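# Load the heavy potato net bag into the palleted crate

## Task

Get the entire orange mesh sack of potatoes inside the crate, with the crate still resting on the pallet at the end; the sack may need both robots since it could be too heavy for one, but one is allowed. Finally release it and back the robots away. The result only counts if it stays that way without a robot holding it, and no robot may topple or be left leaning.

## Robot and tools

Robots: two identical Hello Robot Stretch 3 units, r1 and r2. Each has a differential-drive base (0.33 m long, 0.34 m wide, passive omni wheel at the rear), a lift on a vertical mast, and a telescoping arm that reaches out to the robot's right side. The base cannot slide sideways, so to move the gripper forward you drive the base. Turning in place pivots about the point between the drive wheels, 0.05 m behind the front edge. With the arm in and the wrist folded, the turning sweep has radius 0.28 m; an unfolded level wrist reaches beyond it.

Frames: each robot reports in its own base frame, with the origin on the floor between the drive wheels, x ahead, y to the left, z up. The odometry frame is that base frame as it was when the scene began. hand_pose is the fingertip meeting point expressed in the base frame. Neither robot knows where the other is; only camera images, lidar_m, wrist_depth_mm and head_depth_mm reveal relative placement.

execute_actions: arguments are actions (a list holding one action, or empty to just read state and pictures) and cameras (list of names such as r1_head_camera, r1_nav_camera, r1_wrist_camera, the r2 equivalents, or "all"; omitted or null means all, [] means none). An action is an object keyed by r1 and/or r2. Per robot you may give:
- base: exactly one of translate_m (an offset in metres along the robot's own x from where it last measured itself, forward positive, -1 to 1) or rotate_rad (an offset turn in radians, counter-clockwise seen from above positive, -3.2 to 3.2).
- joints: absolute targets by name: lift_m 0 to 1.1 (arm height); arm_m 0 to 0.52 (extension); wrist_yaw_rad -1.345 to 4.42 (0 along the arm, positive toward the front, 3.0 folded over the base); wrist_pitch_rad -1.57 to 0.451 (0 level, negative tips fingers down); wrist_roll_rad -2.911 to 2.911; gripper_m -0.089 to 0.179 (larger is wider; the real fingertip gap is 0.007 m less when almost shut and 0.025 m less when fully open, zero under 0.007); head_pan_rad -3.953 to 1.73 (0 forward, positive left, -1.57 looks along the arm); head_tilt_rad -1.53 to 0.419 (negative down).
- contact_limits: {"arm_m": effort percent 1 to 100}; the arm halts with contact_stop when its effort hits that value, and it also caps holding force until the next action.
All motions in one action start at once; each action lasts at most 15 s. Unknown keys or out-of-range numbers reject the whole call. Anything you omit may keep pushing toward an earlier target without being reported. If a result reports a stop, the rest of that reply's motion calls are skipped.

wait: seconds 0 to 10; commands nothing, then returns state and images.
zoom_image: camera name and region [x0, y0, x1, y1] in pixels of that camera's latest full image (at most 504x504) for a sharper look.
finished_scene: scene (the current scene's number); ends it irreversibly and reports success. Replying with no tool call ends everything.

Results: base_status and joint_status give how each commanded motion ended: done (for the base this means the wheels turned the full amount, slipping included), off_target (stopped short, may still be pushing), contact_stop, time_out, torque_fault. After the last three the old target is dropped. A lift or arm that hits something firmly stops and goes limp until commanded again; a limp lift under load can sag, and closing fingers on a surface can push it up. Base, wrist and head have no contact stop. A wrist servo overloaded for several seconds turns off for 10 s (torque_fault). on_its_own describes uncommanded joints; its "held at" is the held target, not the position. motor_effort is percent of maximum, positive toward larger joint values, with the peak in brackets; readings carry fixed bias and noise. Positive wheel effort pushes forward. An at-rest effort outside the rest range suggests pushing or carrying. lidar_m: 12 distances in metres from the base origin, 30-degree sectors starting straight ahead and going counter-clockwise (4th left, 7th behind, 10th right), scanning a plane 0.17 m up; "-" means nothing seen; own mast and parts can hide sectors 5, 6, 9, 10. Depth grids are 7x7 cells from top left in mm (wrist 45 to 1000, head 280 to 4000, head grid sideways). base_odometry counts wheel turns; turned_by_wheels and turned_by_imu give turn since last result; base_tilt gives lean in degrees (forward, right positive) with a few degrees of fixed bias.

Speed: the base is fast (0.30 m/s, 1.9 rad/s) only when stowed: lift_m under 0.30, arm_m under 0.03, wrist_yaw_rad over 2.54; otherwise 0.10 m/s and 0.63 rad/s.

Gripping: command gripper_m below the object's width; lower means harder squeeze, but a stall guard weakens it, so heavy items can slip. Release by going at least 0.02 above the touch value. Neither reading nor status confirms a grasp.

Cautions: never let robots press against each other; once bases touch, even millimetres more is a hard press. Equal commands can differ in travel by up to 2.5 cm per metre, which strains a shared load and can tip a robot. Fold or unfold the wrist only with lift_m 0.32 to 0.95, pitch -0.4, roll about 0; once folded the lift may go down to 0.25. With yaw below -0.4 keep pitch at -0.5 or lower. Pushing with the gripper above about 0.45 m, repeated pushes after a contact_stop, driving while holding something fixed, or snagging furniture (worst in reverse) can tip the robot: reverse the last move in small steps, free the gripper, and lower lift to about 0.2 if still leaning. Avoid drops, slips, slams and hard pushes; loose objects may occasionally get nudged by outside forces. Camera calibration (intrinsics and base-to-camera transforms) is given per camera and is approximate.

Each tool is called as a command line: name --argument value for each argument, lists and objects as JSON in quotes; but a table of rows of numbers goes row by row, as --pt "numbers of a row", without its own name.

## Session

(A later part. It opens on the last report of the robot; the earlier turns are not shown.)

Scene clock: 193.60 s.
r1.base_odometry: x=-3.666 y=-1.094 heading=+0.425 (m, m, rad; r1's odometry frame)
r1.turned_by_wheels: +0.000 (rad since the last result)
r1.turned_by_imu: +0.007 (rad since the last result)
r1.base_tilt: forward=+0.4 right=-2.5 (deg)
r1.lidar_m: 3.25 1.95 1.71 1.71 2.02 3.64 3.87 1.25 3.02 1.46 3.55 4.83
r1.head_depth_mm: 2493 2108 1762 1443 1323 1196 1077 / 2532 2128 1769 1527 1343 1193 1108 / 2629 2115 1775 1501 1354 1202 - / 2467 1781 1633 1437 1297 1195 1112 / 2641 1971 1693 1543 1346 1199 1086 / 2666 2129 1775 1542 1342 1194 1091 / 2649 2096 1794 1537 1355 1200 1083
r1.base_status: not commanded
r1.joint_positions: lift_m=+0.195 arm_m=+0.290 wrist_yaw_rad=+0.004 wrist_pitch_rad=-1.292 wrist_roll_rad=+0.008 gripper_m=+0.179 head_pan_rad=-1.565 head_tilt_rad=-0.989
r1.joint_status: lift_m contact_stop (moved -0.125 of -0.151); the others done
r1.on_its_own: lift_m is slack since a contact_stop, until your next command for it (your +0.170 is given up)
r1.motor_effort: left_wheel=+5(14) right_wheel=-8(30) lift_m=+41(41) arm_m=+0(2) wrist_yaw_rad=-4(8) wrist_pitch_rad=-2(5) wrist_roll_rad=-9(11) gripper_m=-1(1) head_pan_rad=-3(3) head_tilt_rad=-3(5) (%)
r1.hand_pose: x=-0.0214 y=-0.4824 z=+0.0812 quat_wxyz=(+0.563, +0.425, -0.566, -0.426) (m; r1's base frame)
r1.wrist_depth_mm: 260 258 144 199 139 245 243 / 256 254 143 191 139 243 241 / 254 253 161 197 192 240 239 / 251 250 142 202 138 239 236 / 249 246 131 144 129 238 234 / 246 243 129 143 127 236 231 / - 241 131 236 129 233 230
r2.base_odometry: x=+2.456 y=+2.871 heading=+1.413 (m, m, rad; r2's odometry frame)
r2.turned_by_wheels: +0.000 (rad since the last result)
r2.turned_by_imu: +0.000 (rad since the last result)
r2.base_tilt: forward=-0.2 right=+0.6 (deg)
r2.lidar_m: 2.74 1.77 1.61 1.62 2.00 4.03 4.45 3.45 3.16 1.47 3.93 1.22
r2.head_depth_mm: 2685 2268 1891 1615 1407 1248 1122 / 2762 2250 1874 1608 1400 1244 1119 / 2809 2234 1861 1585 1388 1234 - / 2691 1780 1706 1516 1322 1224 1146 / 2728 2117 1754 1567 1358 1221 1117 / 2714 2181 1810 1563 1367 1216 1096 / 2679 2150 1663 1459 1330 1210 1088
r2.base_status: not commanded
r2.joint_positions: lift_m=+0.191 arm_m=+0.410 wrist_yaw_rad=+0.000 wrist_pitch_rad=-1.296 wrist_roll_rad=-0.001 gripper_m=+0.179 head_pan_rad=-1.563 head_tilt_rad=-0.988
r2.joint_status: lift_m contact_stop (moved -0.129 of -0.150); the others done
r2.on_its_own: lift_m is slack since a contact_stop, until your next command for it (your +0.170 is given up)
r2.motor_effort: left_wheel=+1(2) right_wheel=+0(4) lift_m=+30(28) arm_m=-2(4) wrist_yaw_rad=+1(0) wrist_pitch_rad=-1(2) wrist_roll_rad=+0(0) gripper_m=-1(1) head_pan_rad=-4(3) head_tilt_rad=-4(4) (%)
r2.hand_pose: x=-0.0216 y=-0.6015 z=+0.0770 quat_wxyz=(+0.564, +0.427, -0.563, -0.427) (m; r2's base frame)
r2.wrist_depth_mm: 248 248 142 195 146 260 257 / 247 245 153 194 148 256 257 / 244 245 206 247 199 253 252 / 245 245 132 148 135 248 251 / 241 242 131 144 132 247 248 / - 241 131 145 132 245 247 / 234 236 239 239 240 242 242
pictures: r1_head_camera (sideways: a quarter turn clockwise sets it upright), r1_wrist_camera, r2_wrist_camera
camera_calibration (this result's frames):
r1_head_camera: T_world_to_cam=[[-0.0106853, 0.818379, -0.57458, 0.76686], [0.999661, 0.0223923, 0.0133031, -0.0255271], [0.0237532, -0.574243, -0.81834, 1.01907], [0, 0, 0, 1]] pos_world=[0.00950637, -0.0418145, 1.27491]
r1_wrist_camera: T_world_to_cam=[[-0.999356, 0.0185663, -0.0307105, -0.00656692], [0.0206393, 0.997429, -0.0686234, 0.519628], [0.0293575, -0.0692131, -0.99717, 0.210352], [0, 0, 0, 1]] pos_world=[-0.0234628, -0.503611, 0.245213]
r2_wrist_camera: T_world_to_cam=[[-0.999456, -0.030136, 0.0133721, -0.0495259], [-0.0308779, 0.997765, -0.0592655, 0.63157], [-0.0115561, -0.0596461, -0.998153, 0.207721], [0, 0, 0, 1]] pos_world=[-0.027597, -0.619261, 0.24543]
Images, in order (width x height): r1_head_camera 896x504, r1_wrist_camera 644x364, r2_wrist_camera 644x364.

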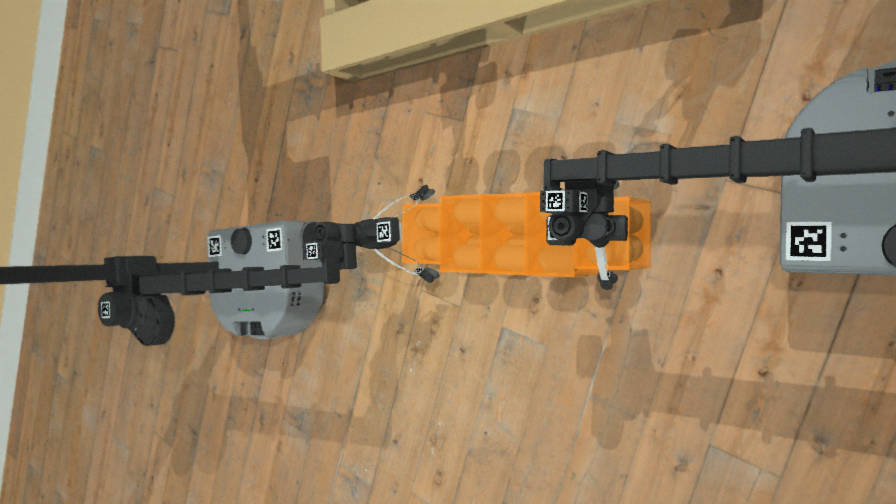

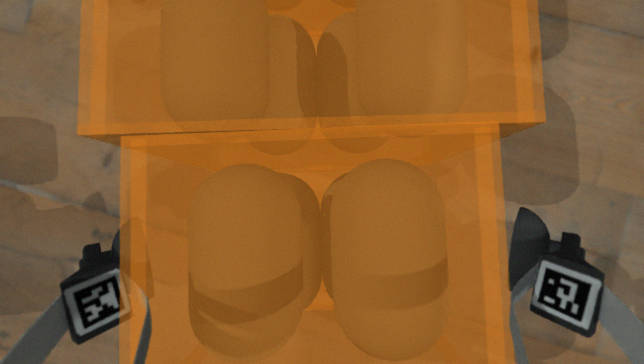

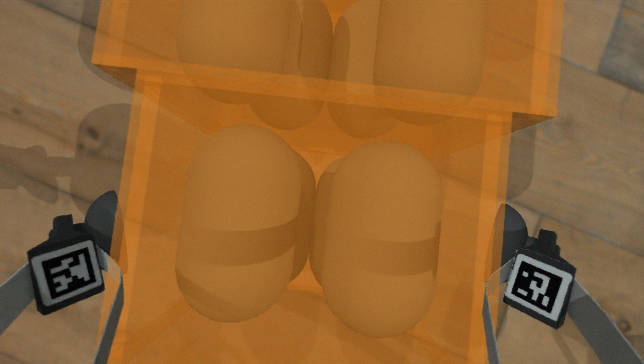

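execute_actions --actions '[{"r2":{"joints":{"lift_m":0.2,"gripper_m":0.03}},"r1":{"joints":{"lift_m":0.205,"gripper_m":0.03}}}]' --cameras '[]'

execute_actions --actions '[{"r2":{"joints":{"lift_m":0.3}},"r1":{"joints":{"lift_m":0.3}}}]' --cameras '["r1_head_camera","r1_wrist_camera","r2_wrist_camera","r1_nav_camera"]'

Scene clock: 202.40 s.
r1.base_odometry: x=-3.666 y=-1.094 heading=+0.425 (m, m, rad; r1's odometry frame)
r1.turned_by_wheels: +0.000 (rad since the last result)
r1.turned_by_imu: -0.001 (rad since the last result)
r1.base_tilt: forward=+0.4 right=-2.4 (deg)
r1.lidar_m: 3.26 1.94 1.71 1.71 2.03 3.62 3.88 1.25 3.02 1.46 3.53 4.83
r1.head_depth_mm: 2523 2106 1782 1444 1328 1194 1076 / 2584 2113 1786 1533 1340 1199 1113 / 2629 2109 1775 1531 1340 1199 - / 2472 1779 1639 1450 1308 1197 1114 / 2620 1981 1685 1530 1342 1200 1081 / 2649 2120 1788 1535 1350 1200 1086 / 2647 2123 1778 1552 1358 1207 1088
r1.base_status: not commanded
r1.joint_positions: lift_m=+0.205 arm_m=+0.290 wrist_yaw_rad=+0.003 wrist_pitch_rad=-1.301 wrist_roll_rad=-0.012 gripper_m=+0.033 head_pan_rad=-1.565 head_tilt_rad=-0.989
r1.joint_status: all done
r1.motor_effort: left_wheel=+6(7) right_wheel=-12(14) lift_m=+55(63) arm_m=-1(1) wrist_yaw_rad=-3(5) wrist_pitch_rad=+0(3) wrist_roll_rad=+2(9) gripper_m=-54(100) head_pan_rad=-3(3) head_tilt_rad=-3(4) (%)
r1.hand_pose: x=-0.0215 y=-0.4800 z=+0.0899 quat_wxyz=(+0.567, +0.432, -0.558, -0.425) (m; r1's base frame)
r1.wrist_depth_mm: 262 260 148 203 146 253 251 / 261 259 148 198 146 250 250 / 258 258 175 205 205 249 247 / 257 255 149 198 142 248 246 / 255 254 138 147 136 245 243 / 252 - 137 148 135 - 241 / 252 248 246 243 242 240 239
r2.base_odometry: x=+2.456 y=+2.871 heading=+1.413 (m, m, rad; r2's odometry frame)
r2.turned_by_wheels: +0.000 (rad since the last result)
r2.turned_by_imu: +0.000 (rad since the last result)
r2.base_tilt: forward=-0.2 right=+0.6 (deg)
r2.lidar_m: 2.73 1.76 1.61 1.62 2.00 4.03 4.45 3.42 3.15 1.05 3.91 1.22
r2.head_depth_mm: 2703 2278 1880 1611 1406 1252 1123 / 2746 2245 1868 1604 1397 1242 1123 / 2792 2232 1858 1596 1390 1235 - / 2674 1772 1714 1522 1315 1226 1144 / 2766 2133 1753 1563 1356 1222 1113 / 2697 2174 1805 1554 1366 1216 1094 / 2668 2167 1656 1459 1334 1209 1091
r2.base_status: not commanded
r2.joint_positions: lift_m=+0.200 arm_m=+0.410 wrist_yaw_rad=+0.000 wrist_pitch_rad=-1.300 wrist_roll_rad=-0.001 gripper_m=+0.044 head_pan_rad=-1.563 head_tilt_rad=-0.988
r2.joint_status: gripper_m off_target (ended at +0.044, target +0.030); the others done
r2.motor_effort: left_wheel=+2(2) right_wheel=-2(4) lift_m=+33(39) arm_m=-2(2) wrist_yaw_rad=+1(1) wrist_pitch_rad=+0(2) wrist_roll_rad=+0(0) gripper_m=-100(100) head_pan_rad=-4(3) head_tilt_rad=-3(4) (%)
r2.hand_pose: x=-0.0216 y=-0.6005 z=+0.0852 quat_wxyz=(+0.563, +0.428, -0.562, -0.428) (m; r2's base frame)
r2.wrist_depth_mm: 258 258 148 205 153 264 267 / 254 255 159 202 154 265 264 / 251 253 214 219 213 259 262 / 251 252 140 153 144 259 261 / 249 251 139 151 141 257 257 / - 247 141 154 141 - 254 / 240 244 244 247 248 250 254
pictures: none
No camera images: the call's "cameras" was empty. Leave "cameras" out to get every camera's image.

Scene clock: 204.13 s.
r1.base_odometry: x=-3.666 y=-1.094 heading=+0.425 (m, m, rad; r1's odometry frame)
r1.turned_by_wheels: +0.000 (rad since the last result)
r1.turned_by_imu: -0.001 (rad since the last result)
r1.base_tilt: forward=+0.4 right=-2.3 (deg)
r1.lidar_m: 3.26 1.95 1.71 1.71 2.02 3.64 3.87 1.25 3.02 0.44 3.57 4.82
r1.head_depth_mm: 2526 2147 1769 1437 1321 1197 1082 / 2582 2100 1788 1518 1342 1195 1110 / 2615 2110 1768 1529 1287 1205 - / 2427 1772 1312 1362 1275 1195 1115 / 2550 2047 1708 1526 1343 1198 1085 / 2633 2115 1770 1533 1350 1196 1080 / 2629 2113 1790 1542 1345 1206 1087
r1.base_status: not commanded
r1.joint_positions: lift_m=+0.299 arm_m=+0.290 wrist_yaw_rad=-0.001 wrist_pitch_rad=-1.249 wrist_roll_rad=-0.007 gripper_m=+0.041 head_pan_rad=-1.565 head_tilt_rad=-0.989
r1.joint_status: all done
r1.on_its_own: gripper_m is held at +0.039, not at your +0.030, by its stall guard, which is still easing
r1.motor_effort: left_wheel=+4(7) right_wheel=-3(12) lift_m=+78(81) arm_m=-4(4) wrist_yaw_rad=+2(3) wrist_pitch_rad=-15(17) wrist_roll_rad=-2(2) gripper_m=-47(54) head_pan_rad=-2(3) head_tilt_rad=-4(4) (%)
r1.hand_pose: x=-0.0217 y=-0.4935 z=+0.1868 quat_wxyz=(+0.575, +0.415, -0.572, -0.413) (m; r1's base frame)
r1.wrist_depth_mm: 373 370 218 257 198 359 357 / 367 365 181 241 176 353 353 / 362 357 181 220 184 349 345 / 354 349 349 222 155 345 342 / 349 346 145 154 142 339 333 / 343 - 139 150 137 - 330 / 337 335 141 331 138 326 324
r2.base_odometry: x=+2.456 y=+2.871 heading=+1.413 (m, m, rad; r2's odometry frame)
r2.turned_by_wheels: +0.000 (rad since the last result)
r2.turned_by_imu: +0.000 (rad since the last result)
r2.base_tilt: forward=-0.3 right=+0.7 (deg)
r2.lidar_m: 2.74 1.77 1.61 1.62 2.00 4.02 4.46 3.45 3.15 0.57 3.90 1.22
r2.head_depth_mm: 2670 2274 1885 1608 1410 1248 1120 / 2738 2230 1854 1598 1404 1239 1122 / 2785 2242 1851 1592 1391 1239 - / 2578 1800 1692 1454 1325 1230 1148 / 2747 2180 1744 1539 1349 1224 1114 / 2682 2154 1817 1550 1364 1213 1094 / 2649 2160 1650 1463 1336 1209 1089
r2.base_status: not commanded
r2.joint_positions: lift_m=+0.299 arm_m=+0.410 wrist_yaw_rad=+0.000 wrist_pitch_rad=-1.258 wrist_roll_rad=-0.002 gripper_m=+0.043 head_pan_rad=-1.563 head_tilt_rad=-0.988
r2.joint_status: all done
r2.on_its_own: gripper_m is held at +0.040, not at your +0.030, by its stall guard, which is still easing
r2.motor_effort: left_wheel=+1(2) right_wheel=+1(3) lift_m=+54(58) arm_m=-3(3) wrist_yaw_rad=+1(1) wrist_pitch_rad=-13(15) wrist_roll_rad=+0(0) gripper_m=-55(100) head_pan_rad=-3(3) head_tilt_rad=-4(4) (%)
r2.hand_pose: x=-0.0216 y=-0.6112 z=+0.1865 quat_wxyz=(+0.572, +0.416, -0.571, -0.416) (m; r2's base frame)
r2.wrist_depth_mm: 363 364 193 267 199 377 382 / 359 360 180 240 180 368 374 / 354 353 228 226 208 363 374 / 349 348 150 162 157 361 365 / 339 343 143 154 146 360 356 / 335 338 140 151 141 - 354 / 332 333 335 333 343 346 348
pictures: r1_head_camera (sideways: a quarter turn clockwise sets it upright), r1_nav_camera (sideways: a quarter turn counterclockwise sets it upright), r1_wrist_camera, r2_wrist_camera
camera_calibration (this result's frames):
r1_head_camera: T_world_to_cam=[[-0.0106856, 0.818379, -0.57458, 0.76686], [0.999661, 0.0223926, 0.0133031, -0.0255271], [0.0237534, -0.574243, -0.81834, 1.01907], [0, 0, 0, 1]] pos_world=[0.00950638, -0.0418145, 1.27491]
r1_nav_camera: T_world_to_cam=[[0.0161156, -0.83123, 0.555695, -0.683671], [-0.99987, -0.0137122, 0.00848569, 0.0499144], [0.000566238, -0.555759, -0.831343, 1.03904], [0, 0, 0, 1]] pos_world=[0.0603373, 0.00985467, 1.24329]
r1_wrist_camera: T_world_to_cam=[[-0.999592, 0.00885228, -0.0271651, -0.0088288], [0.0118255, 0.993714, -0.111322, 0.543923], [0.0260089, -0.111598, -0.993413, 0.293263], [0, 0, 0, 1]] pos_world=[-0.0228848, -0.507698, 0.351643]
r2_wrist_camera: T_world_to_cam=[[-0.999416, -0.0307924, 0.0148487, -0.0519521], [-0.032092, 0.994753, -0.0971393, 0.652972], [-0.0117797, -0.097559, -0.99516, 0.292689], [0, 0, 0, 1]] pos_world=[-0.0275188, -0.622591, 0.355473]
Images, in order (width x height): r1_head_camera 896x504, r1_nav_camera 672x504, r1_wrist_camera 644x364, r2_wrist_camera 644x364.

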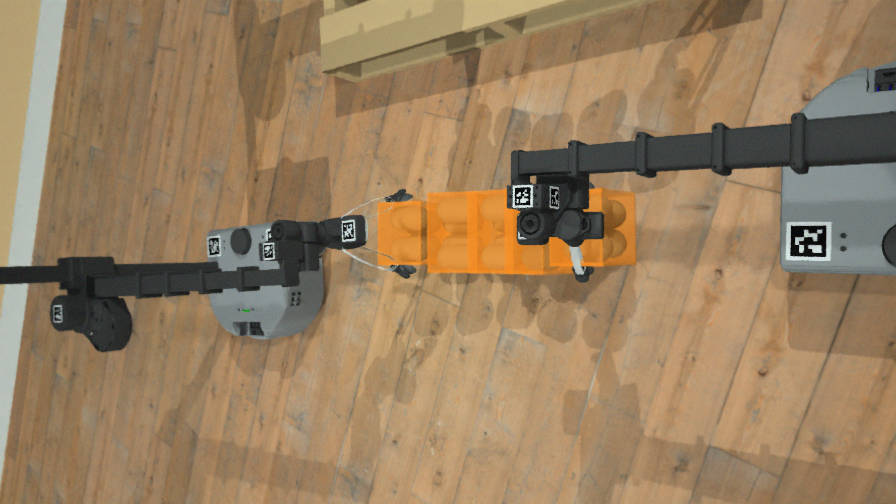

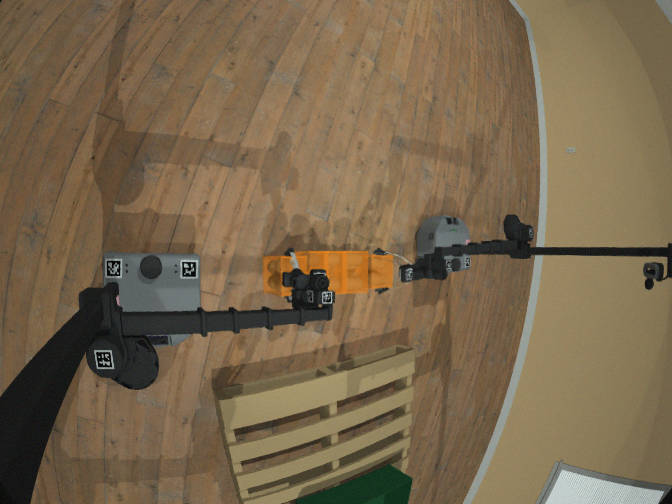

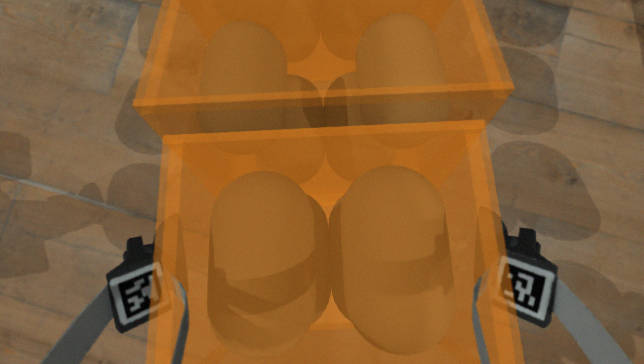

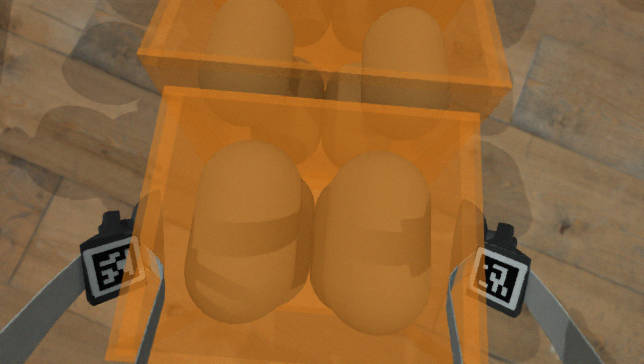

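execute_actions --actions '[{"r2":{"joints":{"lift_m":0.66}},"r1":{"joints":{"lift_m":0.66}}}]' --cameras '["r1_nav_camera","r2_nav_camera"]'

execute_actions --actions '[{"r2":{"base":{"translate_m":0.4}},"r1":{"base":{"translate_m":-0.4}}}]' --cameras '["r1_nav_camera","r2_nav_camera","r1_head_camera"]'

Scene clock: 215.70 s.
r1.base_odometry: x=-3.666 y=-1.094 heading=+0.425 (m, m, rad; r1's odometry frame)
r1.turned_by_wheels: +0.000 (rad since the last result)
r1.turned_by_imu: -0.002 (rad since the last result)
r1.base_tilt: forward=+0.5 right=-2.3 (deg)
r1.lidar_m: 3.27 1.94 1.71 1.71 2.01 3.64 3.88 1.25 3.01 1.46 3.58 4.83
r1.head_depth_mm: 2510 2111 1772 1444 1340 1211 - / 2594 2124 1829 - 1344 1183 - / 2610 2110 1793 1136 1320 1198 - / 880 1716 1069 940 1315 1196 1114 / 2532 2136 1698 1531 1343 1202 1082 / 2640 2112 1775 1530 1346 1203 1080 / 2583 2104 1779 1527 1349 1206 1082
r1.base_status: not commanded
r1.joint_positions: lift_m=+0.659 arm_m=+0.290 wrist_yaw_rad=-0.001 wrist_pitch_rad=-1.247 wrist_roll_rad=-0.007 gripper_m=+0.102 head_pan_rad=-1.565 head_tilt_rad=-0.989
r1.joint_status: all done
r1.on_its_own: gripper_m is held at +0.101, not at your +0.030, by its stall guard, which is still easing
r1.motor_effort: left_wheel=+3(3) right_wheel=-3(3) lift_m=+78(79) arm_m=-4(4) wrist_yaw_rad=+2(2) wrist_pitch_rad=-15(15) wrist_roll_rad=-1(2) gripper_m=-21(29) head_pan_rad=-3(3) head_tilt_rad=-3(2) (%)
r1.hand_pose: x=-0.0217 y=-0.4939 z=+0.5469 quat_wxyz=(+0.576, +0.414, -0.572, -0.412) (m; r1's base frame)
r1.wrist_depth_mm: 759 746 217 258 216 715 601 / 740 733 182 243 178 716 587 / 718 730 182 222 185 701 580 / 716 711 699 222 156 692 571 / 698 709 145 154 142 679 562 / 691 - 139 150 137 666 549 / 679 681 140 670 138 661 538
r2.base_odometry: x=+2.456 y=+2.871 heading=+1.413 (m, m, rad; r2's odometry frame)
r2.turned_by_wheels: +0.000 (rad since the last result)
r2.turned_by_imu: +0.000 (rad since the last result)
r2.base_tilt: forward=-0.3 right=+0.7 (deg)
r2.lidar_m: 2.75 1.76 1.61 1.62 2.01 4.05 4.46 3.44 3.15 1.47 3.95 1.22
r2.head_depth_mm: 2701 2268 1885 1612 1406 1246 1130 / 2739 2253 1878 1608 1427 - - / 2788 2233 - 1554 1384 1232 1143 / 985 2126 - 982 1376 1225 1146 / 2634 2182 1741 1532 1367 1219 1110 / 2696 2162 1812 1553 1367 1216 1094 / 2656 2166 1655 1458 1336 1209 1089
r2.base_status: not commanded
r2.joint_positions: lift_m=+0.659 arm_m=+0.410 wrist_yaw_rad=+0.000 wrist_pitch_rad=-1.256 wrist_roll_rad=-0.002 gripper_m=+0.107 head_pan_rad=-1.563 head_tilt_rad=-0.988
r2.joint_status: all done
r2.on_its_own: gripper_m is held at +0.106, not at your +0.030, by its stall guard, which is still easing
r2.motor_effort: left_wheel=+0(0) right_wheel=+1(1) lift_m=+54(50) arm_m=-3(3) wrist_yaw_rad=+1(1) wrist_pitch_rad=-14(13) wrist_roll_rad=+0(0) gripper_m=-25(33) head_pan_rad=-4(3) head_tilt_rad=-4(4) (%)
r2.hand_pose: x=-0.0216 y=-0.6117 z=+0.5466 quat_wxyz=(+0.573, +0.416, -0.571, -0.415) (m; r2's base frame)
r2.wrist_depth_mm: 614 730 195 267 204 769 766 / 602 719 180 241 182 730 758 / 589 718 715 227 200 738 740 / 581 698 150 163 157 725 729 / 563 698 143 155 146 709 723 / 562 679 141 150 141 - 717 / 585 681 685 691 694 698 715
pictures: r1_nav_camera (sideways: a quarter turn counterclockwise sets it upright), r2_nav_camera (sideways: a quarter turn counterclockwise sets it upright)
camera_calibration (this result's frames):
r1_nav_camera: T_world_to_cam=[[0.0161153, -0.83123, 0.555695, -0.683671], [-0.99987, -0.0137119, 0.00848569, 0.0499144], [0.00056604, -0.555759, -0.831343, 1.03904], [0, 0, 0, 1]] pos_world=[0.0603373, 0.00985464, 1.24329]
r2_nav_camera: T_world_to_cam=[[0.00578325, -0.853332, 0.521336, -0.637279], [-0.998387, -0.0343773, -0.0451941, 0.119922], [0.0564877, -0.520233, -0.852154, 1.06406], [0, 0, 0, 1]] pos_world=[0.0633078, 0.0138728, 1.2444]
Images, in order (width x height): r1_nav_camera 672x504, r2_nav_camera 672x504.

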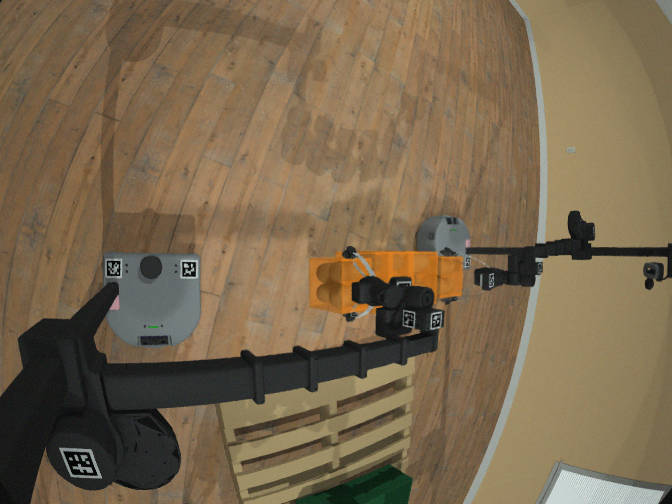

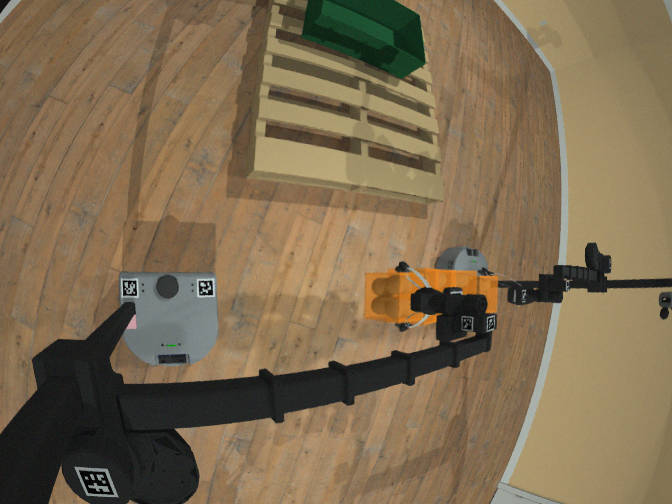

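Scene clock: 220.90 s.
r1.base_odometry: x=-4.030 y=-1.259 heading=+0.425 (m, m, rad; r1's odometry frame)
r1.turned_by_wheels: +0.000 (rad since the last result)
r1.turned_by_imu: +0.001 (rad since the last result)
r1.base_tilt: forward=+0.4 right=-2.3 (deg)
r1.lidar_m: 3.46 2.08 1.83 1.83 2.16 3.48 3.49 0.90 1.05 1.49 3.45 5.17
r1.head_depth_mm: 2459 2096 1658 1439 1300 1145 - / 2487 2097 1807 - 1231 1101 - / 2543 2125 1811 1067 1221 1127 - / 910 1752 1073 910 1338 1192 1118 / 2510 2145 1725 1528 1354 1195 1081 / 2622 2114 1771 1529 1346 1192 1085 / 2633 2130 1790 1546 1347 1200 1082
r1.base_status: done
r1.joint_positions: lift_m=+0.659 arm_m=+0.290 wrist_yaw_rad=-0.001 wrist_pitch_rad=-1.207 wrist_roll_rad=-0.007 gripper_m=+0.108 head_pan_rad=-1.565 head_tilt_rad=-0.989
r1.joint_status: not commanded
r1.on_its_own: gripper_m is held at +0.107, not at your +0.030, by its stall guard, which is not easing now; wrist_pitch_rad is at rest, and its effort (-26) is outside its rest range (-20 to +32)
r1.motor_effort: left_wheel=+3(4) right_wheel=-2(9) lift_m=+78(78) arm_m=-6(6) wrist_yaw_rad=+2(2) wrist_pitch_rad=-26(26) wrist_roll_rad=-1(1) gripper_m=-19(22) head_pan_rad=-2(2) head_tilt_rad=-4(4) (%)
r1.hand_pose: x=-0.0217 y=-0.5041 z=+0.5495 quat_wxyz=(+0.584, +0.402, -0.580, -0.401) (m; r1's base frame)
r1.wrist_depth_mm: 787 763 221 258 195 632 622 / 762 738 179 240 175 612 603 / 740 728 182 220 187 599 591 / 719 721 699 223 153 588 580 / 703 703 145 154 142 677 561 / 693 - 139 151 137 656 546 / 684 673 143 656 139 543 537
r2.base_odometry: x=+2.519 y=+3.266 heading=+1.413 (m, m, rad; r2's odometry frame)
r2.turned_by_wheels: +0.000 (rad since the last result)
r2.turned_by_imu: -0.003 (rad since the last result)
r2.base_tilt: forward=-0.2 right=+0.7 (deg)
r2.lidar_m: 2.51 1.61 1.47 1.48 1.82 3.64 4.84 3.61 3.28 1.50 1.00 0.87
r2.head_depth_mm: 2770 2284 1880 1602 1406 1250 1130 / 2826 2244 1871 1597 1424 - - / 2786 2225 - 1558 1380 1236 1143 / 994 1860 - 953 1378 1228 1145 / 2659 2174 1682 1387 1240 1155 1109 / 2691 2166 1700 1432 1321 1157 1097 / 2668 2143 1689 1422 1295 1147 1093
r2.base_status: done
r2.joint_positions: lift_m=+0.659 arm_m=+0.410 wrist_yaw_rad=+0.000 wrist_pitch_rad=-1.220 wrist_roll_rad=-0.002 gripper_m=+0.110 head_pan_rad=-1.563 head_tilt_rad=-0.988
r2.joint_status: not commanded
r2.on_its_own: gripper_m is held at +0.109, not at your +0.030, by its stall guard, which is not easing now; wrist_pitch_rad is at rest, and its effort (-25) is outside its rest range (-20 to +32)
r2.motor_effort: left_wheel=+0(2) right_wheel=+0(7) lift_m=+54(54) arm_m=-4(5) wrist_yaw_rad=+1(1) wrist_pitch_rad=-25(25) wrist_roll_rad=+0(0) gripper_m=-23(24) head_pan_rad=-4(4) head_tilt_rad=-4(4) (%)
r2.hand_pose: x=-0.0217 y=-0.6209 z=+0.5488 quat_wxyz=(+0.580, +0.405, -0.579, -0.405) (m; r2's base frame)
r2.wrist_depth_mm: 630 639 191 268 199 781 807 / 614 624 182 239 181 759 785 / 595 607 225 225 221 740 760 / 583 599 149 162 157 737 743 / 572 695 144 154 146 733 723 / 567 586 140 152 141 - 704 / 637 595 549 678 681 683 696
pictures: r1_head_camera (sideways: a quarter turn clockwise sets it upright), r1_nav_camera (sideways: a quarter turn counterclockwise sets it upright), r2_nav_camera (sideways: a quarter turn counterclockwise sets it upright)
camera_calibration (this result's frames):
r1_head_camera: T_world_to_cam=[[-0.0106855, 0.818379, -0.57458, 0.76686], [0.999661, 0.0223925, 0.0133031, -0.0255271], [0.0237533, -0.574243, -0.81834, 1.01907], [0, 0, 0, 1]] pos_world=[0.00950638, -0.0418145, 1.27491]
r1_nav_camera: T_world_to_cam=[[0.0161155, -0.83123, 0.555695, -0.683671], [-0.99987, -0.0137121, 0.00848569, 0.0499144], [0.000566172, -0.555759, -0.831343, 1.03904], [0, 0, 0, 1]] pos_world=[0.0603373, 0.00985466, 1.24329]
r2_nav_camera: T_world_to_cam=[[0.00578264, -0.853332, 0.521336, -0.637279], [-0.998387, -0.0343766, -0.0451941, 0.119922], [0.0564873, -0.520233, -0.852154, 1.06406], [0, 0, 0, 1]] pos_world=[0.0633078, 0.0138727, 1.2444]
Images, in order (width x height): r1_head_camera 896x504, r1_nav_camera 672x504, r2_nav_camera 672x504.

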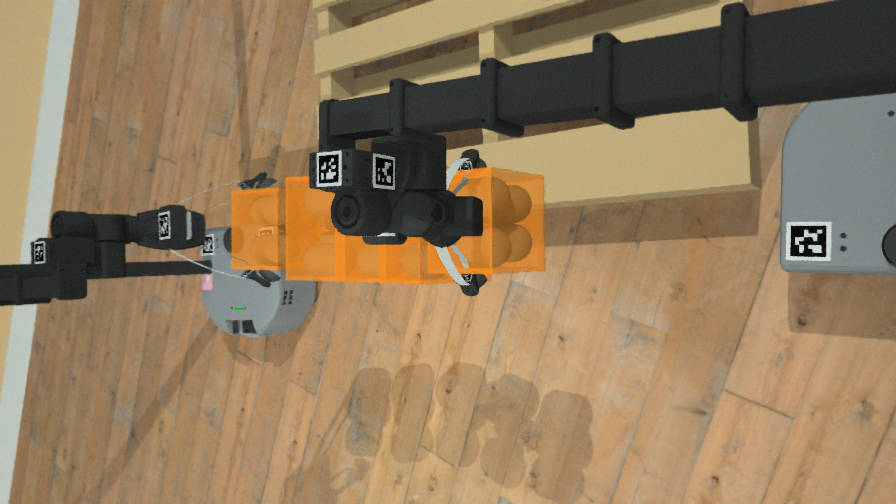

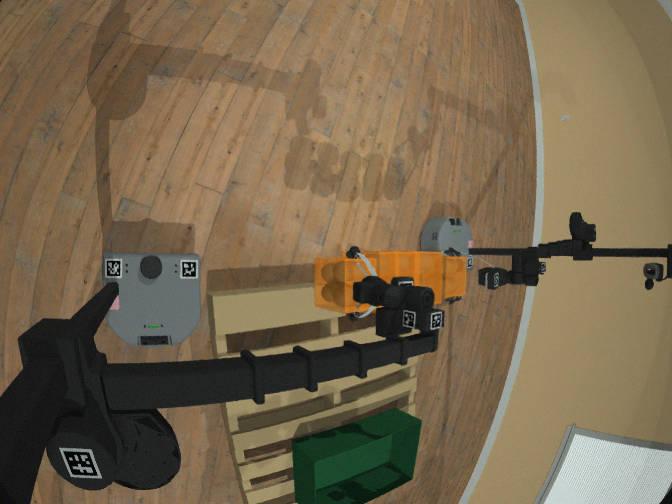

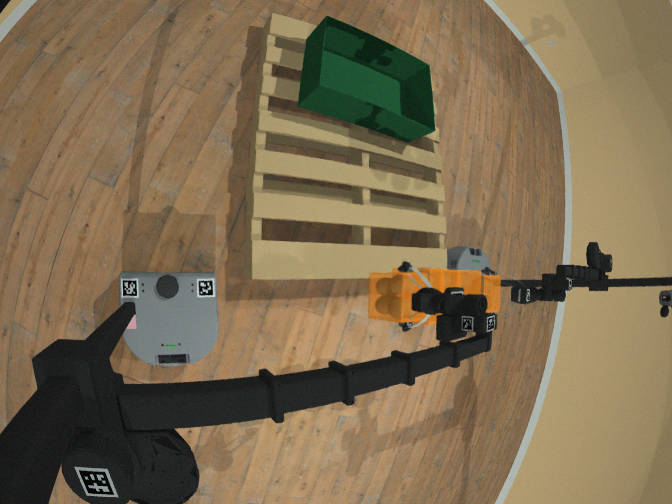

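execute_actions --actions '[{"r2":{"base":{"translate_m":0.5},"joints":{"arm_m":0.425}},"r1":{"base":{"translate_m":-0.5}}}]' --cameras '["r1_nav_camera","r2_head_camera","r1_head_camera"]'

Scene clock: 232.30 s.
r1.base_odometry: x=-4.486 y=-1.465 heading=+0.425 (m, m, rad; r1's odometry frame)
r1.turned_by_wheels: +0.000 (rad since the last result)
r1.turned_by_imu: +0.002 (rad since the last result)
r1.base_tilt: forward=+0.4 right=-2.2 (deg)
r1.lidar_m: 3.68 2.24 1.97 1.98 2.34 3.02 3.03 0.72 0.57 0.98 3.28 5.66
r1.head_depth_mm: 2369 2126 1489 1372 1157 1117 - / 2404 2124 1534 - 1216 1114 - / 2447 2131 1805 863 1271 1142 - / 905 1755 1074 901 1256 1133 1111 / 2524 2114 1667 1411 1246 1105 1084 / 2645 2133 1702 1384 1243 1116 1087 / 2626 2133 1778 1537 1326 1147 1084
r1.base_status: done
r1.joint_positions: lift_m=+0.659 arm_m=+0.291 wrist_yaw_rad=-0.001 wrist_pitch_rad=-1.184 wrist_roll_rad=-0.006 gripper_m=+0.108 head_pan_rad=-1.565 head_tilt_rad=-0.989
r1.joint_status: not commanded
r1.on_its_own: gripper_m is held at +0.107, not at your +0.030, by its stall guard, which is not easing now; wrist_pitch_rad is at rest, and its effort (-33) is outside its rest range (-20 to +32)
r1.motor_effort: left_wheel=+3(4) right_wheel=-2(10) lift_m=+78(78) arm_m=-8(8) wrist_yaw_rad=+2(2) wrist_pitch_rad=-33(33) wrist_roll_rad=-2(1) gripper_m=-19(19) head_pan_rad=-2(3) head_tilt_rad=-3(4) (%)
r1.hand_pose: x=-0.0217 y=-0.5099 z=+0.5511 quat_wxyz=(+0.589, +0.396, -0.585, -0.394) (m; r1's base frame)
r1.wrist_depth_mm: 805 661 216 259 188 621 621 / 769 636 177 235 172 602 606 / 761 621 184 218 191 520 588 / 733 602 587 218 152 516 571 / 705 586 144 154 141 566 565 / 693 - 139 151 137 664 548 / 678 547 544 541 142 551 529
r2.base_odometry: x=+2.598 y=+3.760 heading=+1.413 (m, m, rad; r2's odometry frame)
r2.turned_by_wheels: +0.000 (rad since the last result)
r2.turned_by_imu: -0.005 (rad since the last result)
r2.base_tilt: forward=-0.2 right=+0.7 (deg)
r2.lidar_m: 2.21 1.42 1.29 1.30 1.59 3.18 5.27 3.82 3.46 0.80 0.52 0.69
r2.head_depth_mm: 2870 2280 1882 1610 1359 1181 1130 / 2818 2249 1872 1447 1284 - - / 2788 2267 - 1457 1283 1170 1147 / 1032 1794 - 1337 1290 1164 1145 / 2684 2190 1686 1409 1325 1162 1114 / 2683 2191 1519 1395 1248 1165 1099 / 2666 2150 1516 1391 1238 1154 1090
r2.base_status: done
r2.joint_positions: lift_m=+0.659 arm_m=+0.426 wrist_yaw_rad=-0.001 wrist_pitch_rad=-1.199 wrist_roll_rad=-0.002 gripper_m=+0.110 head_pan_rad=-1.563 head_tilt_rad=-0.988
r2.joint_status: all done
r2.on_its_own: gripper_m is held at +0.109, not at your +0.030, by its stall guard, which is not easing now; wrist_pitch_rad is at rest, and its effort (-31) is outside its rest range (-20 to +32)
r2.motor_effort: left_wheel=+1(3) right_wheel=-1(6) lift_m=+53(54) arm_m=-6(5) wrist_yaw_rad=+1(1) wrist_pitch_rad=-31(31) wrist_roll_rad=+0(0) gripper_m=-22(23) head_pan_rad=-4(3) head_tilt_rad=-5(4) (%)
r2.hand_pose: x=-0.0217 y=-0.6412 z=+0.5502 quat_wxyz=(+0.584, +0.399, -0.583, -0.399) (m; r2's base frame)
r2.wrist_depth_mm: 627 615 186 266 194 662 810 / 613 598 180 235 179 634 798 / 598 523 219 225 221 637 777 / 578 516 149 161 154 609 740 / 578 555 143 155 145 585 723 / 555 525 141 154 141 - 712 / 437 463 557 556 559 570 691
pictures: r1_head_camera (sideways: a quarter turn clockwise sets it upright), r1_nav_camera (sideways: a quarter turn counterclockwise sets it upright), r2_head_camera (sideways: a quarter turn clockwise sets it upright)
camera_calibration (this result's frames):
r1_head_camera: T_world_to_cam=[[-0.0106853, 0.818379, -0.57458, 0.76686], [0.999661, 0.0223923, 0.0133031, -0.0255271], [0.0237532, -0.574243, -0.81834, 1.01907], [0, 0, 0, 1]] pos_world=[0.00950637, -0.0418145, 1.27491]
r1_nav_camera: T_world_to_cam=[[0.0161153, -0.83123, 0.555695, -0.683671], [-0.99987, -0.0137119, 0.00848569, 0.0499144], [0.000566039, -0.555759, -0.831343, 1.03904], [0, 0, 0, 1]] pos_world=[0.0603373, 0.00985465, 1.24329]
r2_head_camera: T_world_to_cam=[[-0.0327527, 0.817212, -0.575406, 0.776193], [0.999071, 0.0106388, -0.0417586, 0.0524459], [-0.028004, -0.57624, -0.816801, 1.0221], [0, 0, 0, 1]] pos_world=[0.00164826, -0.0458948, 1.28367]
Images, in order (width x height): r1_head_camera 896x504, r1_nav_camera 672x504, r2_head_camera 896x504.

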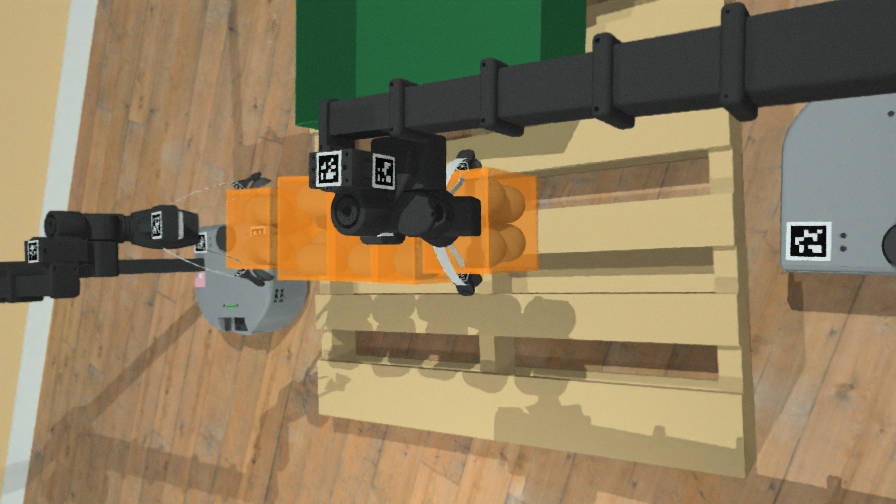

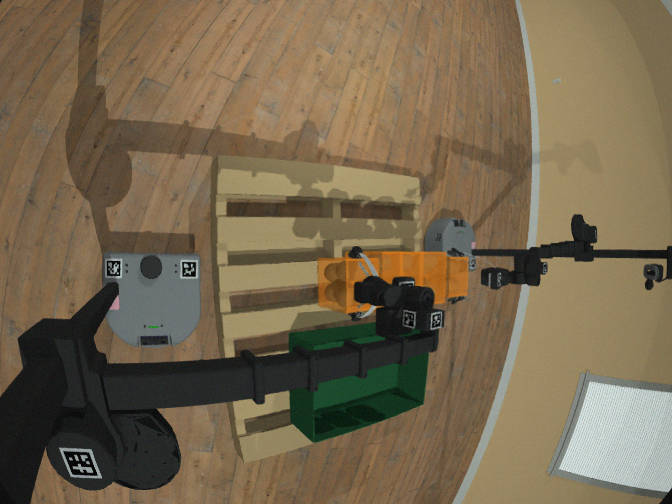

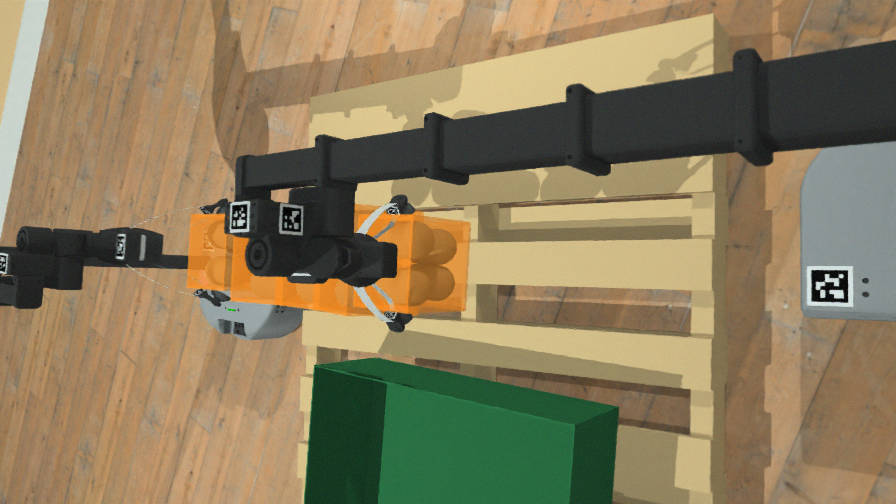

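execute_actions --actions '[{"r2":{"joints":{"arm_m":0.325,"lift_m":0.7}},"r1":{"joints":{"arm_m":0.41,"lift_m":0.7}}}]' --cameras '["r1_nav_camera"]'

execute_actions --actions '[{"r2":{"base":{"translate_m":0.3}},"r1":{"base":{"translate_m":-0.3},"joints":{"arm_m":0.425}}}]' --cameras '["r2_nav_camera","r2_head_camera","r1_head_camera"]'

Scene clock: 257.10 s.
r1.base_odometry: x=-4.486 y=-1.465 heading=+0.425 (m, m, rad; r1's odometry frame)
r1.turned_by_wheels: +0.000 (rad since the last result)
r1.turned_by_imu: -0.001 (rad since the last result)
r1.base_tilt: forward=+0.4 right=-2.3 (deg)
r1.lidar_m: 3.70 2.23 1.97 1.97 2.33 3.01 3.03 0.72 0.57 0.98 3.29 5.67
r1.head_depth_mm: 2367 2098 1490 1372 1262 - - / 2421 2161 1584 1461 1219 1114 - / 2494 2183 - 1373 1286 1138 - / 968 1695 1053 1350 1264 1135 1112 / 2583 2131 1673 1409 1241 1095 1082 / 2638 2136 1708 1389 1235 1118 1084 / 2626 2116 1763 1535 1328 1149 1086
r1.base_status: not commanded
r1.joint_positions: lift_m=+0.699 arm_m=+0.410 wrist_yaw_rad=+0.000 wrist_pitch_rad=-1.207 wrist_roll_rad=-0.007 gripper_m=+0.108 head_pan_rad=-1.565 head_tilt_rad=-0.989
r1.joint_status: all done
r1.on_its_own: gripper_m is held at +0.107, not at your +0.030, by its stall guard, which is not easing now; wrist_pitch_rad is at rest, and its effort (-26) is outside its rest range (-20 to +32)
r1.motor_effort: left_wheel=+3(3) right_wheel=-3(3) lift_m=+78(79) arm_m=-5(6) wrist_yaw_rad=+0(2) wrist_pitch_rad=-26(33) wrist_roll_rad=-1(1) gripper_m=-20(19) head_pan_rad=-2(3) head_tilt_rad=-2(4) (%)
r1.hand_pose: x=-0.0216 y=-0.6240 z=+0.5895 quat_wxyz=(+0.584, +0.403, -0.580, -0.400) (m; r1's base frame)
r1.wrist_depth_mm: 814 689 219 259 195 662 652 / 791 672 181 238 176 639 630 / 789 653 184 221 188 617 625 / 772 633 633 222 154 602 609 / 758 618 144 153 142 596 593 / 732 - 139 150 137 525 560 / 723 598 143 585 139 579 661
r2.base_odometry: x=+2.598 y=+3.760 heading=+1.413 (m, m, rad; r2's odometry frame)
r2.turned_by_wheels: +0.000 (rad since the last result)
r2.turned_by_imu: +0.000 (rad since the last result)
r2.base_tilt: forward=-0.2 right=+0.7 (deg)
r2.lidar_m: 2.23 1.42 1.29 1.30 1.60 3.18 5.31 3.83 3.47 0.80 0.52 0.69
r2.head_depth_mm: 2851 2276 1883 1615 1362 1189 1141 / 2823 2256 1880 1477 - - - / 2772 2221 - 1423 1277 1167 1147 / 935 1772 - 856 1291 1165 1146 / 2557 2188 1718 1384 1327 1165 1112 / 2706 2151 1524 1397 1249 1159 1090 / 2662 2146 1514 1392 1241 1153 1092
r2.base_status: not commanded
r2.joint_positions: lift_m=+0.699 arm_m=+0.326 wrist_yaw_rad=+0.002 wrist_pitch_rad=-1.220 wrist_roll_rad=-0.004 gripper_m=+0.110 head_pan_rad=-1.563 head_tilt_rad=-0.988
r2.joint_status: all done
r2.on_its_own: gripper_m is held at +0.109, not at your +0.030, by its stall guard, which is not easing now; wrist_pitch_rad is at rest, and its effort (-25) is outside its rest range (-20 to +32)
r2.motor_effort: left_wheel=+1(2) right_wheel=-1(1) lift_m=+54(57) arm_m=-9(10) wrist_yaw_rad=+0(0) wrist_pitch_rad=-25(31) wrist_roll_rad=+1(1) gripper_m=-22(23) head_pan_rad=-3(4) head_tilt_rad=-5(4) (%)
r2.hand_pose: x=-0.0215 y=-0.5362 z=+0.5888 quat_wxyz=(+0.581, +0.406, -0.578, -0.404) (m; r2's base frame)
r2.wrist_depth_mm: 680 652 192 267 200 695 833 / 631 653 182 241 182 671 821 / 623 653 225 226 224 665 794 / 624 591 150 163 157 651 792 / 603 575 143 154 146 636 758 / 600 613 140 150 142 - 760 / 695 598 628 617 606 603 732
pictures: r1_nav_camera (sideways: a quarter turn counterclockwise sets it upright)
camera_calibration (this result's frames):
r1_nav_camera: T_world_to_cam=[[0.0161153, -0.83123, 0.555695, -0.683671], [-0.99987, -0.0137119, 0.00848569, 0.0499144], [0.000566039, -0.555759, -0.831343, 1.03904], [0, 0, 0, 1]] pos_world=[0.0603373, 0.00985465, 1.24329]
Images, in order (width x height): r1_nav_camera 672x504.

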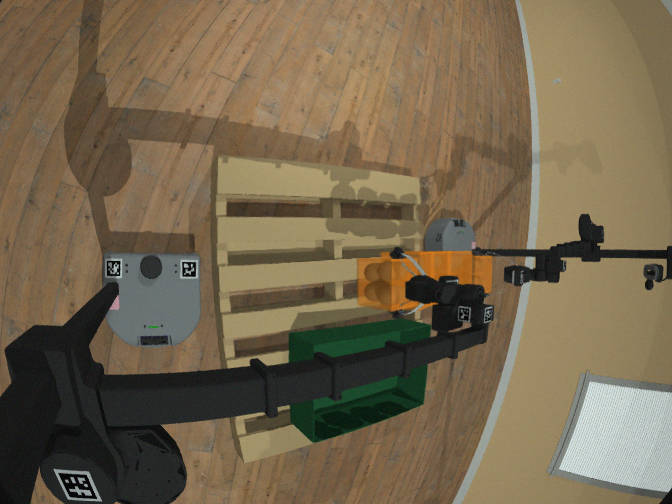

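Scene clock: 261.30 s.
r1.base_odometry: x=-4.759 y=-1.588 heading=+0.425 (m, m, rad; r1's odometry frame)
r1.turned_by_wheels: +0.000 (rad since the last result)
r1.turned_by_imu: +0.002 (rad since the last result)
r1.base_tilt: forward=+0.4 right=-2.3 (deg)
r1.lidar_m: 3.84 2.33 2.06 2.06 2.44 2.75 2.76 3.04 0.53 0.51 3.17 5.76
r1.head_depth_mm: 2340 2105 1777 1402 1201 - - / 2372 2167 1472 1353 1167 1135 - / 2414 2224 1440 1336 1170 1127 - / 997 1772 1024 1327 1188 1147 1114 / 2529 2099 1666 1420 1300 1140 1086 / 2585 2110 1668 1419 1255 1125 1080 / 2660 2102 1700 1439 1265 1121 1084
r1.base_status: done
r1.joint_positions: lift_m=+0.699 arm_m=+0.426 wrist_yaw_rad=+0.000 wrist_pitch_rad=-1.203 wrist_roll_rad=-0.007 gripper_m=+0.108 head_pan_rad=-1.565 head_tilt_rad=-0.989
r1.joint_status: all done
r1.on_its_own: gripper_m is held at +0.107, not at your +0.030, by its stall guard, which is not easing now; wrist_pitch_rad is at rest, and its effort (-28) is outside its rest range (-20 to +32)
r1.motor_effort: left_wheel=+4(4) right_wheel=-4(14) lift_m=+78(78) arm_m=-6(6) wrist_yaw_rad=+0(0) wrist_pitch_rad=-28(27) wrist_roll_rad=-1(1) gripper_m=-19(20) head_pan_rad=-3(3) head_tilt_rad=-3(4) (%)
r1.hand_pose: x=-0.0216 y=-0.6401 z=+0.5898 quat_wxyz=(+0.585, +0.402, -0.580, -0.399) (m; r1's base frame)
r1.wrist_depth_mm: 688 689 220 258 194 575 786 / 674 674 179 238 175 573 754 / 654 660 183 221 188 579 749 / 640 643 622 223 153 576 724 / 678 627 144 154 142 538 707 / 609 - 139 150 137 586 693 / 602 595 143 573 140 580 678
r2.base_odometry: x=+2.645 y=+4.056 heading=+1.413 (m, m, rad; r2's odometry frame)
r2.turned_by_wheels: +0.000 (rad since the last result)
r2.turned_by_imu: -0.002 (rad since the last result)
r2.base_tilt: forward=-0.3 right=+0.7 (deg)
r2.lidar_m: 2.05 1.31 1.19 1.19 1.46 2.90 5.58 3.94 3.58 0.47 0.50 3.22
r2.head_depth_mm: 2872 2267 1748 1513 1317 1190 1138 / 2833 2265 1753 1580 - - - / 2800 2239 - 1430 1290 1174 1144 / 917 1773 - 857 1288 1175 1145 / 2559 2173 1499 1359 1258 1172 1110 / 2705 2166 1523 1380 1255 1160 1097 / 2665 2143 1756 1395 1186 1155 1090
r2.base_status: done
r2.joint_positions: lift_m=+0.699 arm_m=+0.326 wrist_yaw_rad=+0.002 wrist_pitch_rad=-1.217 wrist_roll_rad=-0.004 gripper_m=+0.110 head_pan_rad=-1.563 head_tilt_rad=-0.988
r2.joint_status: not commanded
r2.on_its_own: gripper_m is held at +0.109, not at your +0.030, by its stall guard, which is not easing now; wrist_pitch_rad is at rest, and its effort (-26) is outside its rest range (-20 to +32)
r2.motor_effort: left_wheel=+2(6) right_wheel=-2(3) lift_m=+54(54) arm_m=-9(9) wrist_yaw_rad=-1(1) wrist_pitch_rad=-26(25) wrist_roll_rad=+1(1) gripper_m=-22(22) head_pan_rad=-3(3) head_tilt_rad=-4(5) (%)
r2.hand_pose: x=-0.0215 y=-0.5370 z=+0.5890 quat_wxyz=(+0.582, +0.406, -0.578, -0.403) (m; r2's base frame)
r2.wrist_depth_mm: 821 563 191 268 199 705 708 / 768 581 181 239 182 694 687 / 767 588 224 226 224 670 665 / 754 608 149 164 156 638 659 / 732 611 143 154 146 647 643 / 729 709 140 152 141 - 623 / 691 611 604 637 611 624 628
pictures: r1_head_camera (sideways: a quarter turn clockwise sets it upright), r2_head_camera (sideways: a quarter turn clockwise sets it upright), r2_nav_camera (sideways: a quarter turn counterclockwise sets it upright)
camera_calibration (this result's frames):
r1_head_camera: T_world_to_cam=[[-0.0106854, 0.818379, -0.57458, 0.76686], [0.999661, 0.0223924, 0.0133031, -0.0255271], [0.0237532, -0.574243, -0.81834, 1.01907], [0, 0, 0, 1]] pos_world=[0.00950637, -0.0418145, 1.27491]
r2_head_camera: T_world_to_cam=[[-0.0327524, 0.817212, -0.575406, 0.776193], [0.999071, 0.0106384, -0.0417586, 0.0524459], [-0.0280042, -0.576239, -0.816801, 1.0221], [0, 0, 0, 1]] pos_world=[0.00164824, -0.0458948, 1.28367]
r2_nav_camera: T_world_to_cam=[[0.00578203, -0.853332, 0.521336, -0.637279], [-0.998387, -0.0343759, -0.0451941, 0.119922], [0.056487, -0.520233, -0.852154, 1.06406], [0, 0, 0, 1]] pos_world=[0.0633078, 0.0138727, 1.2444]
Images, in order (width x height): r1_head_camera 896x504, r2_head_camera 896x504, r2_nav_camera 672x504.

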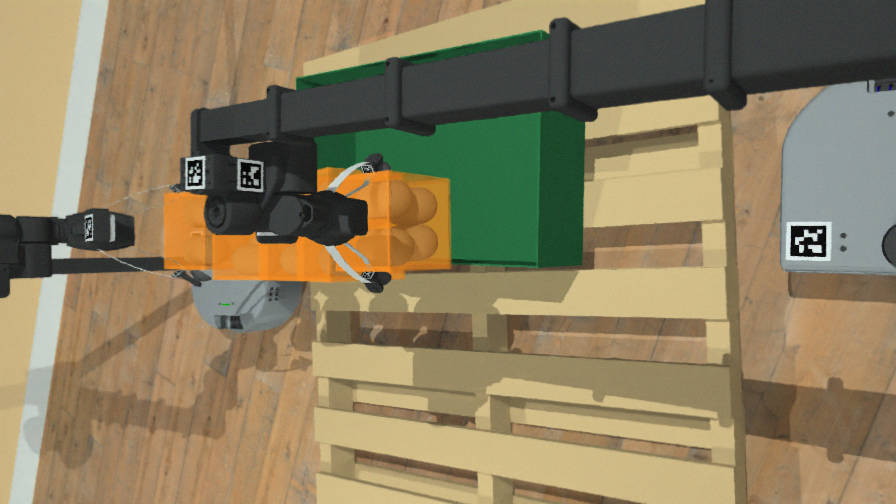

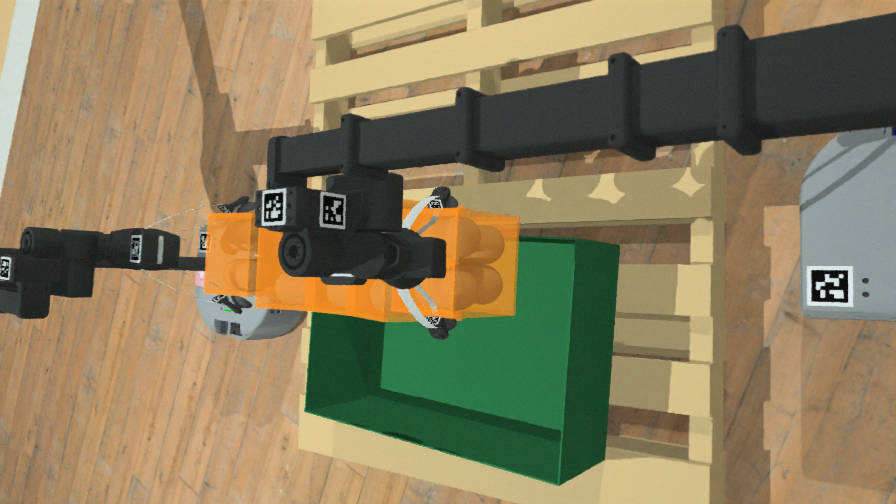

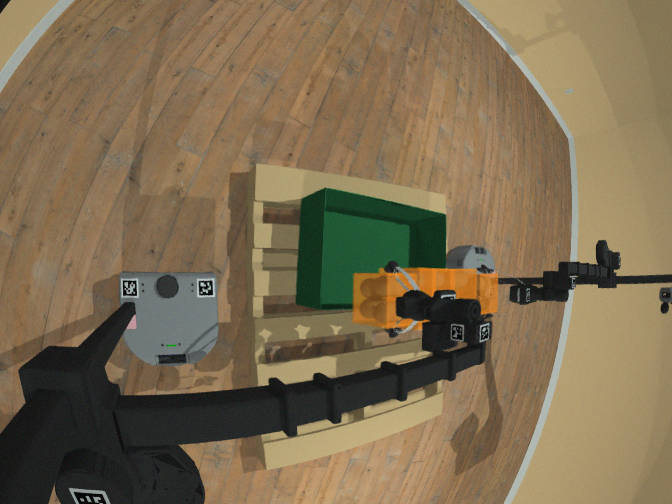

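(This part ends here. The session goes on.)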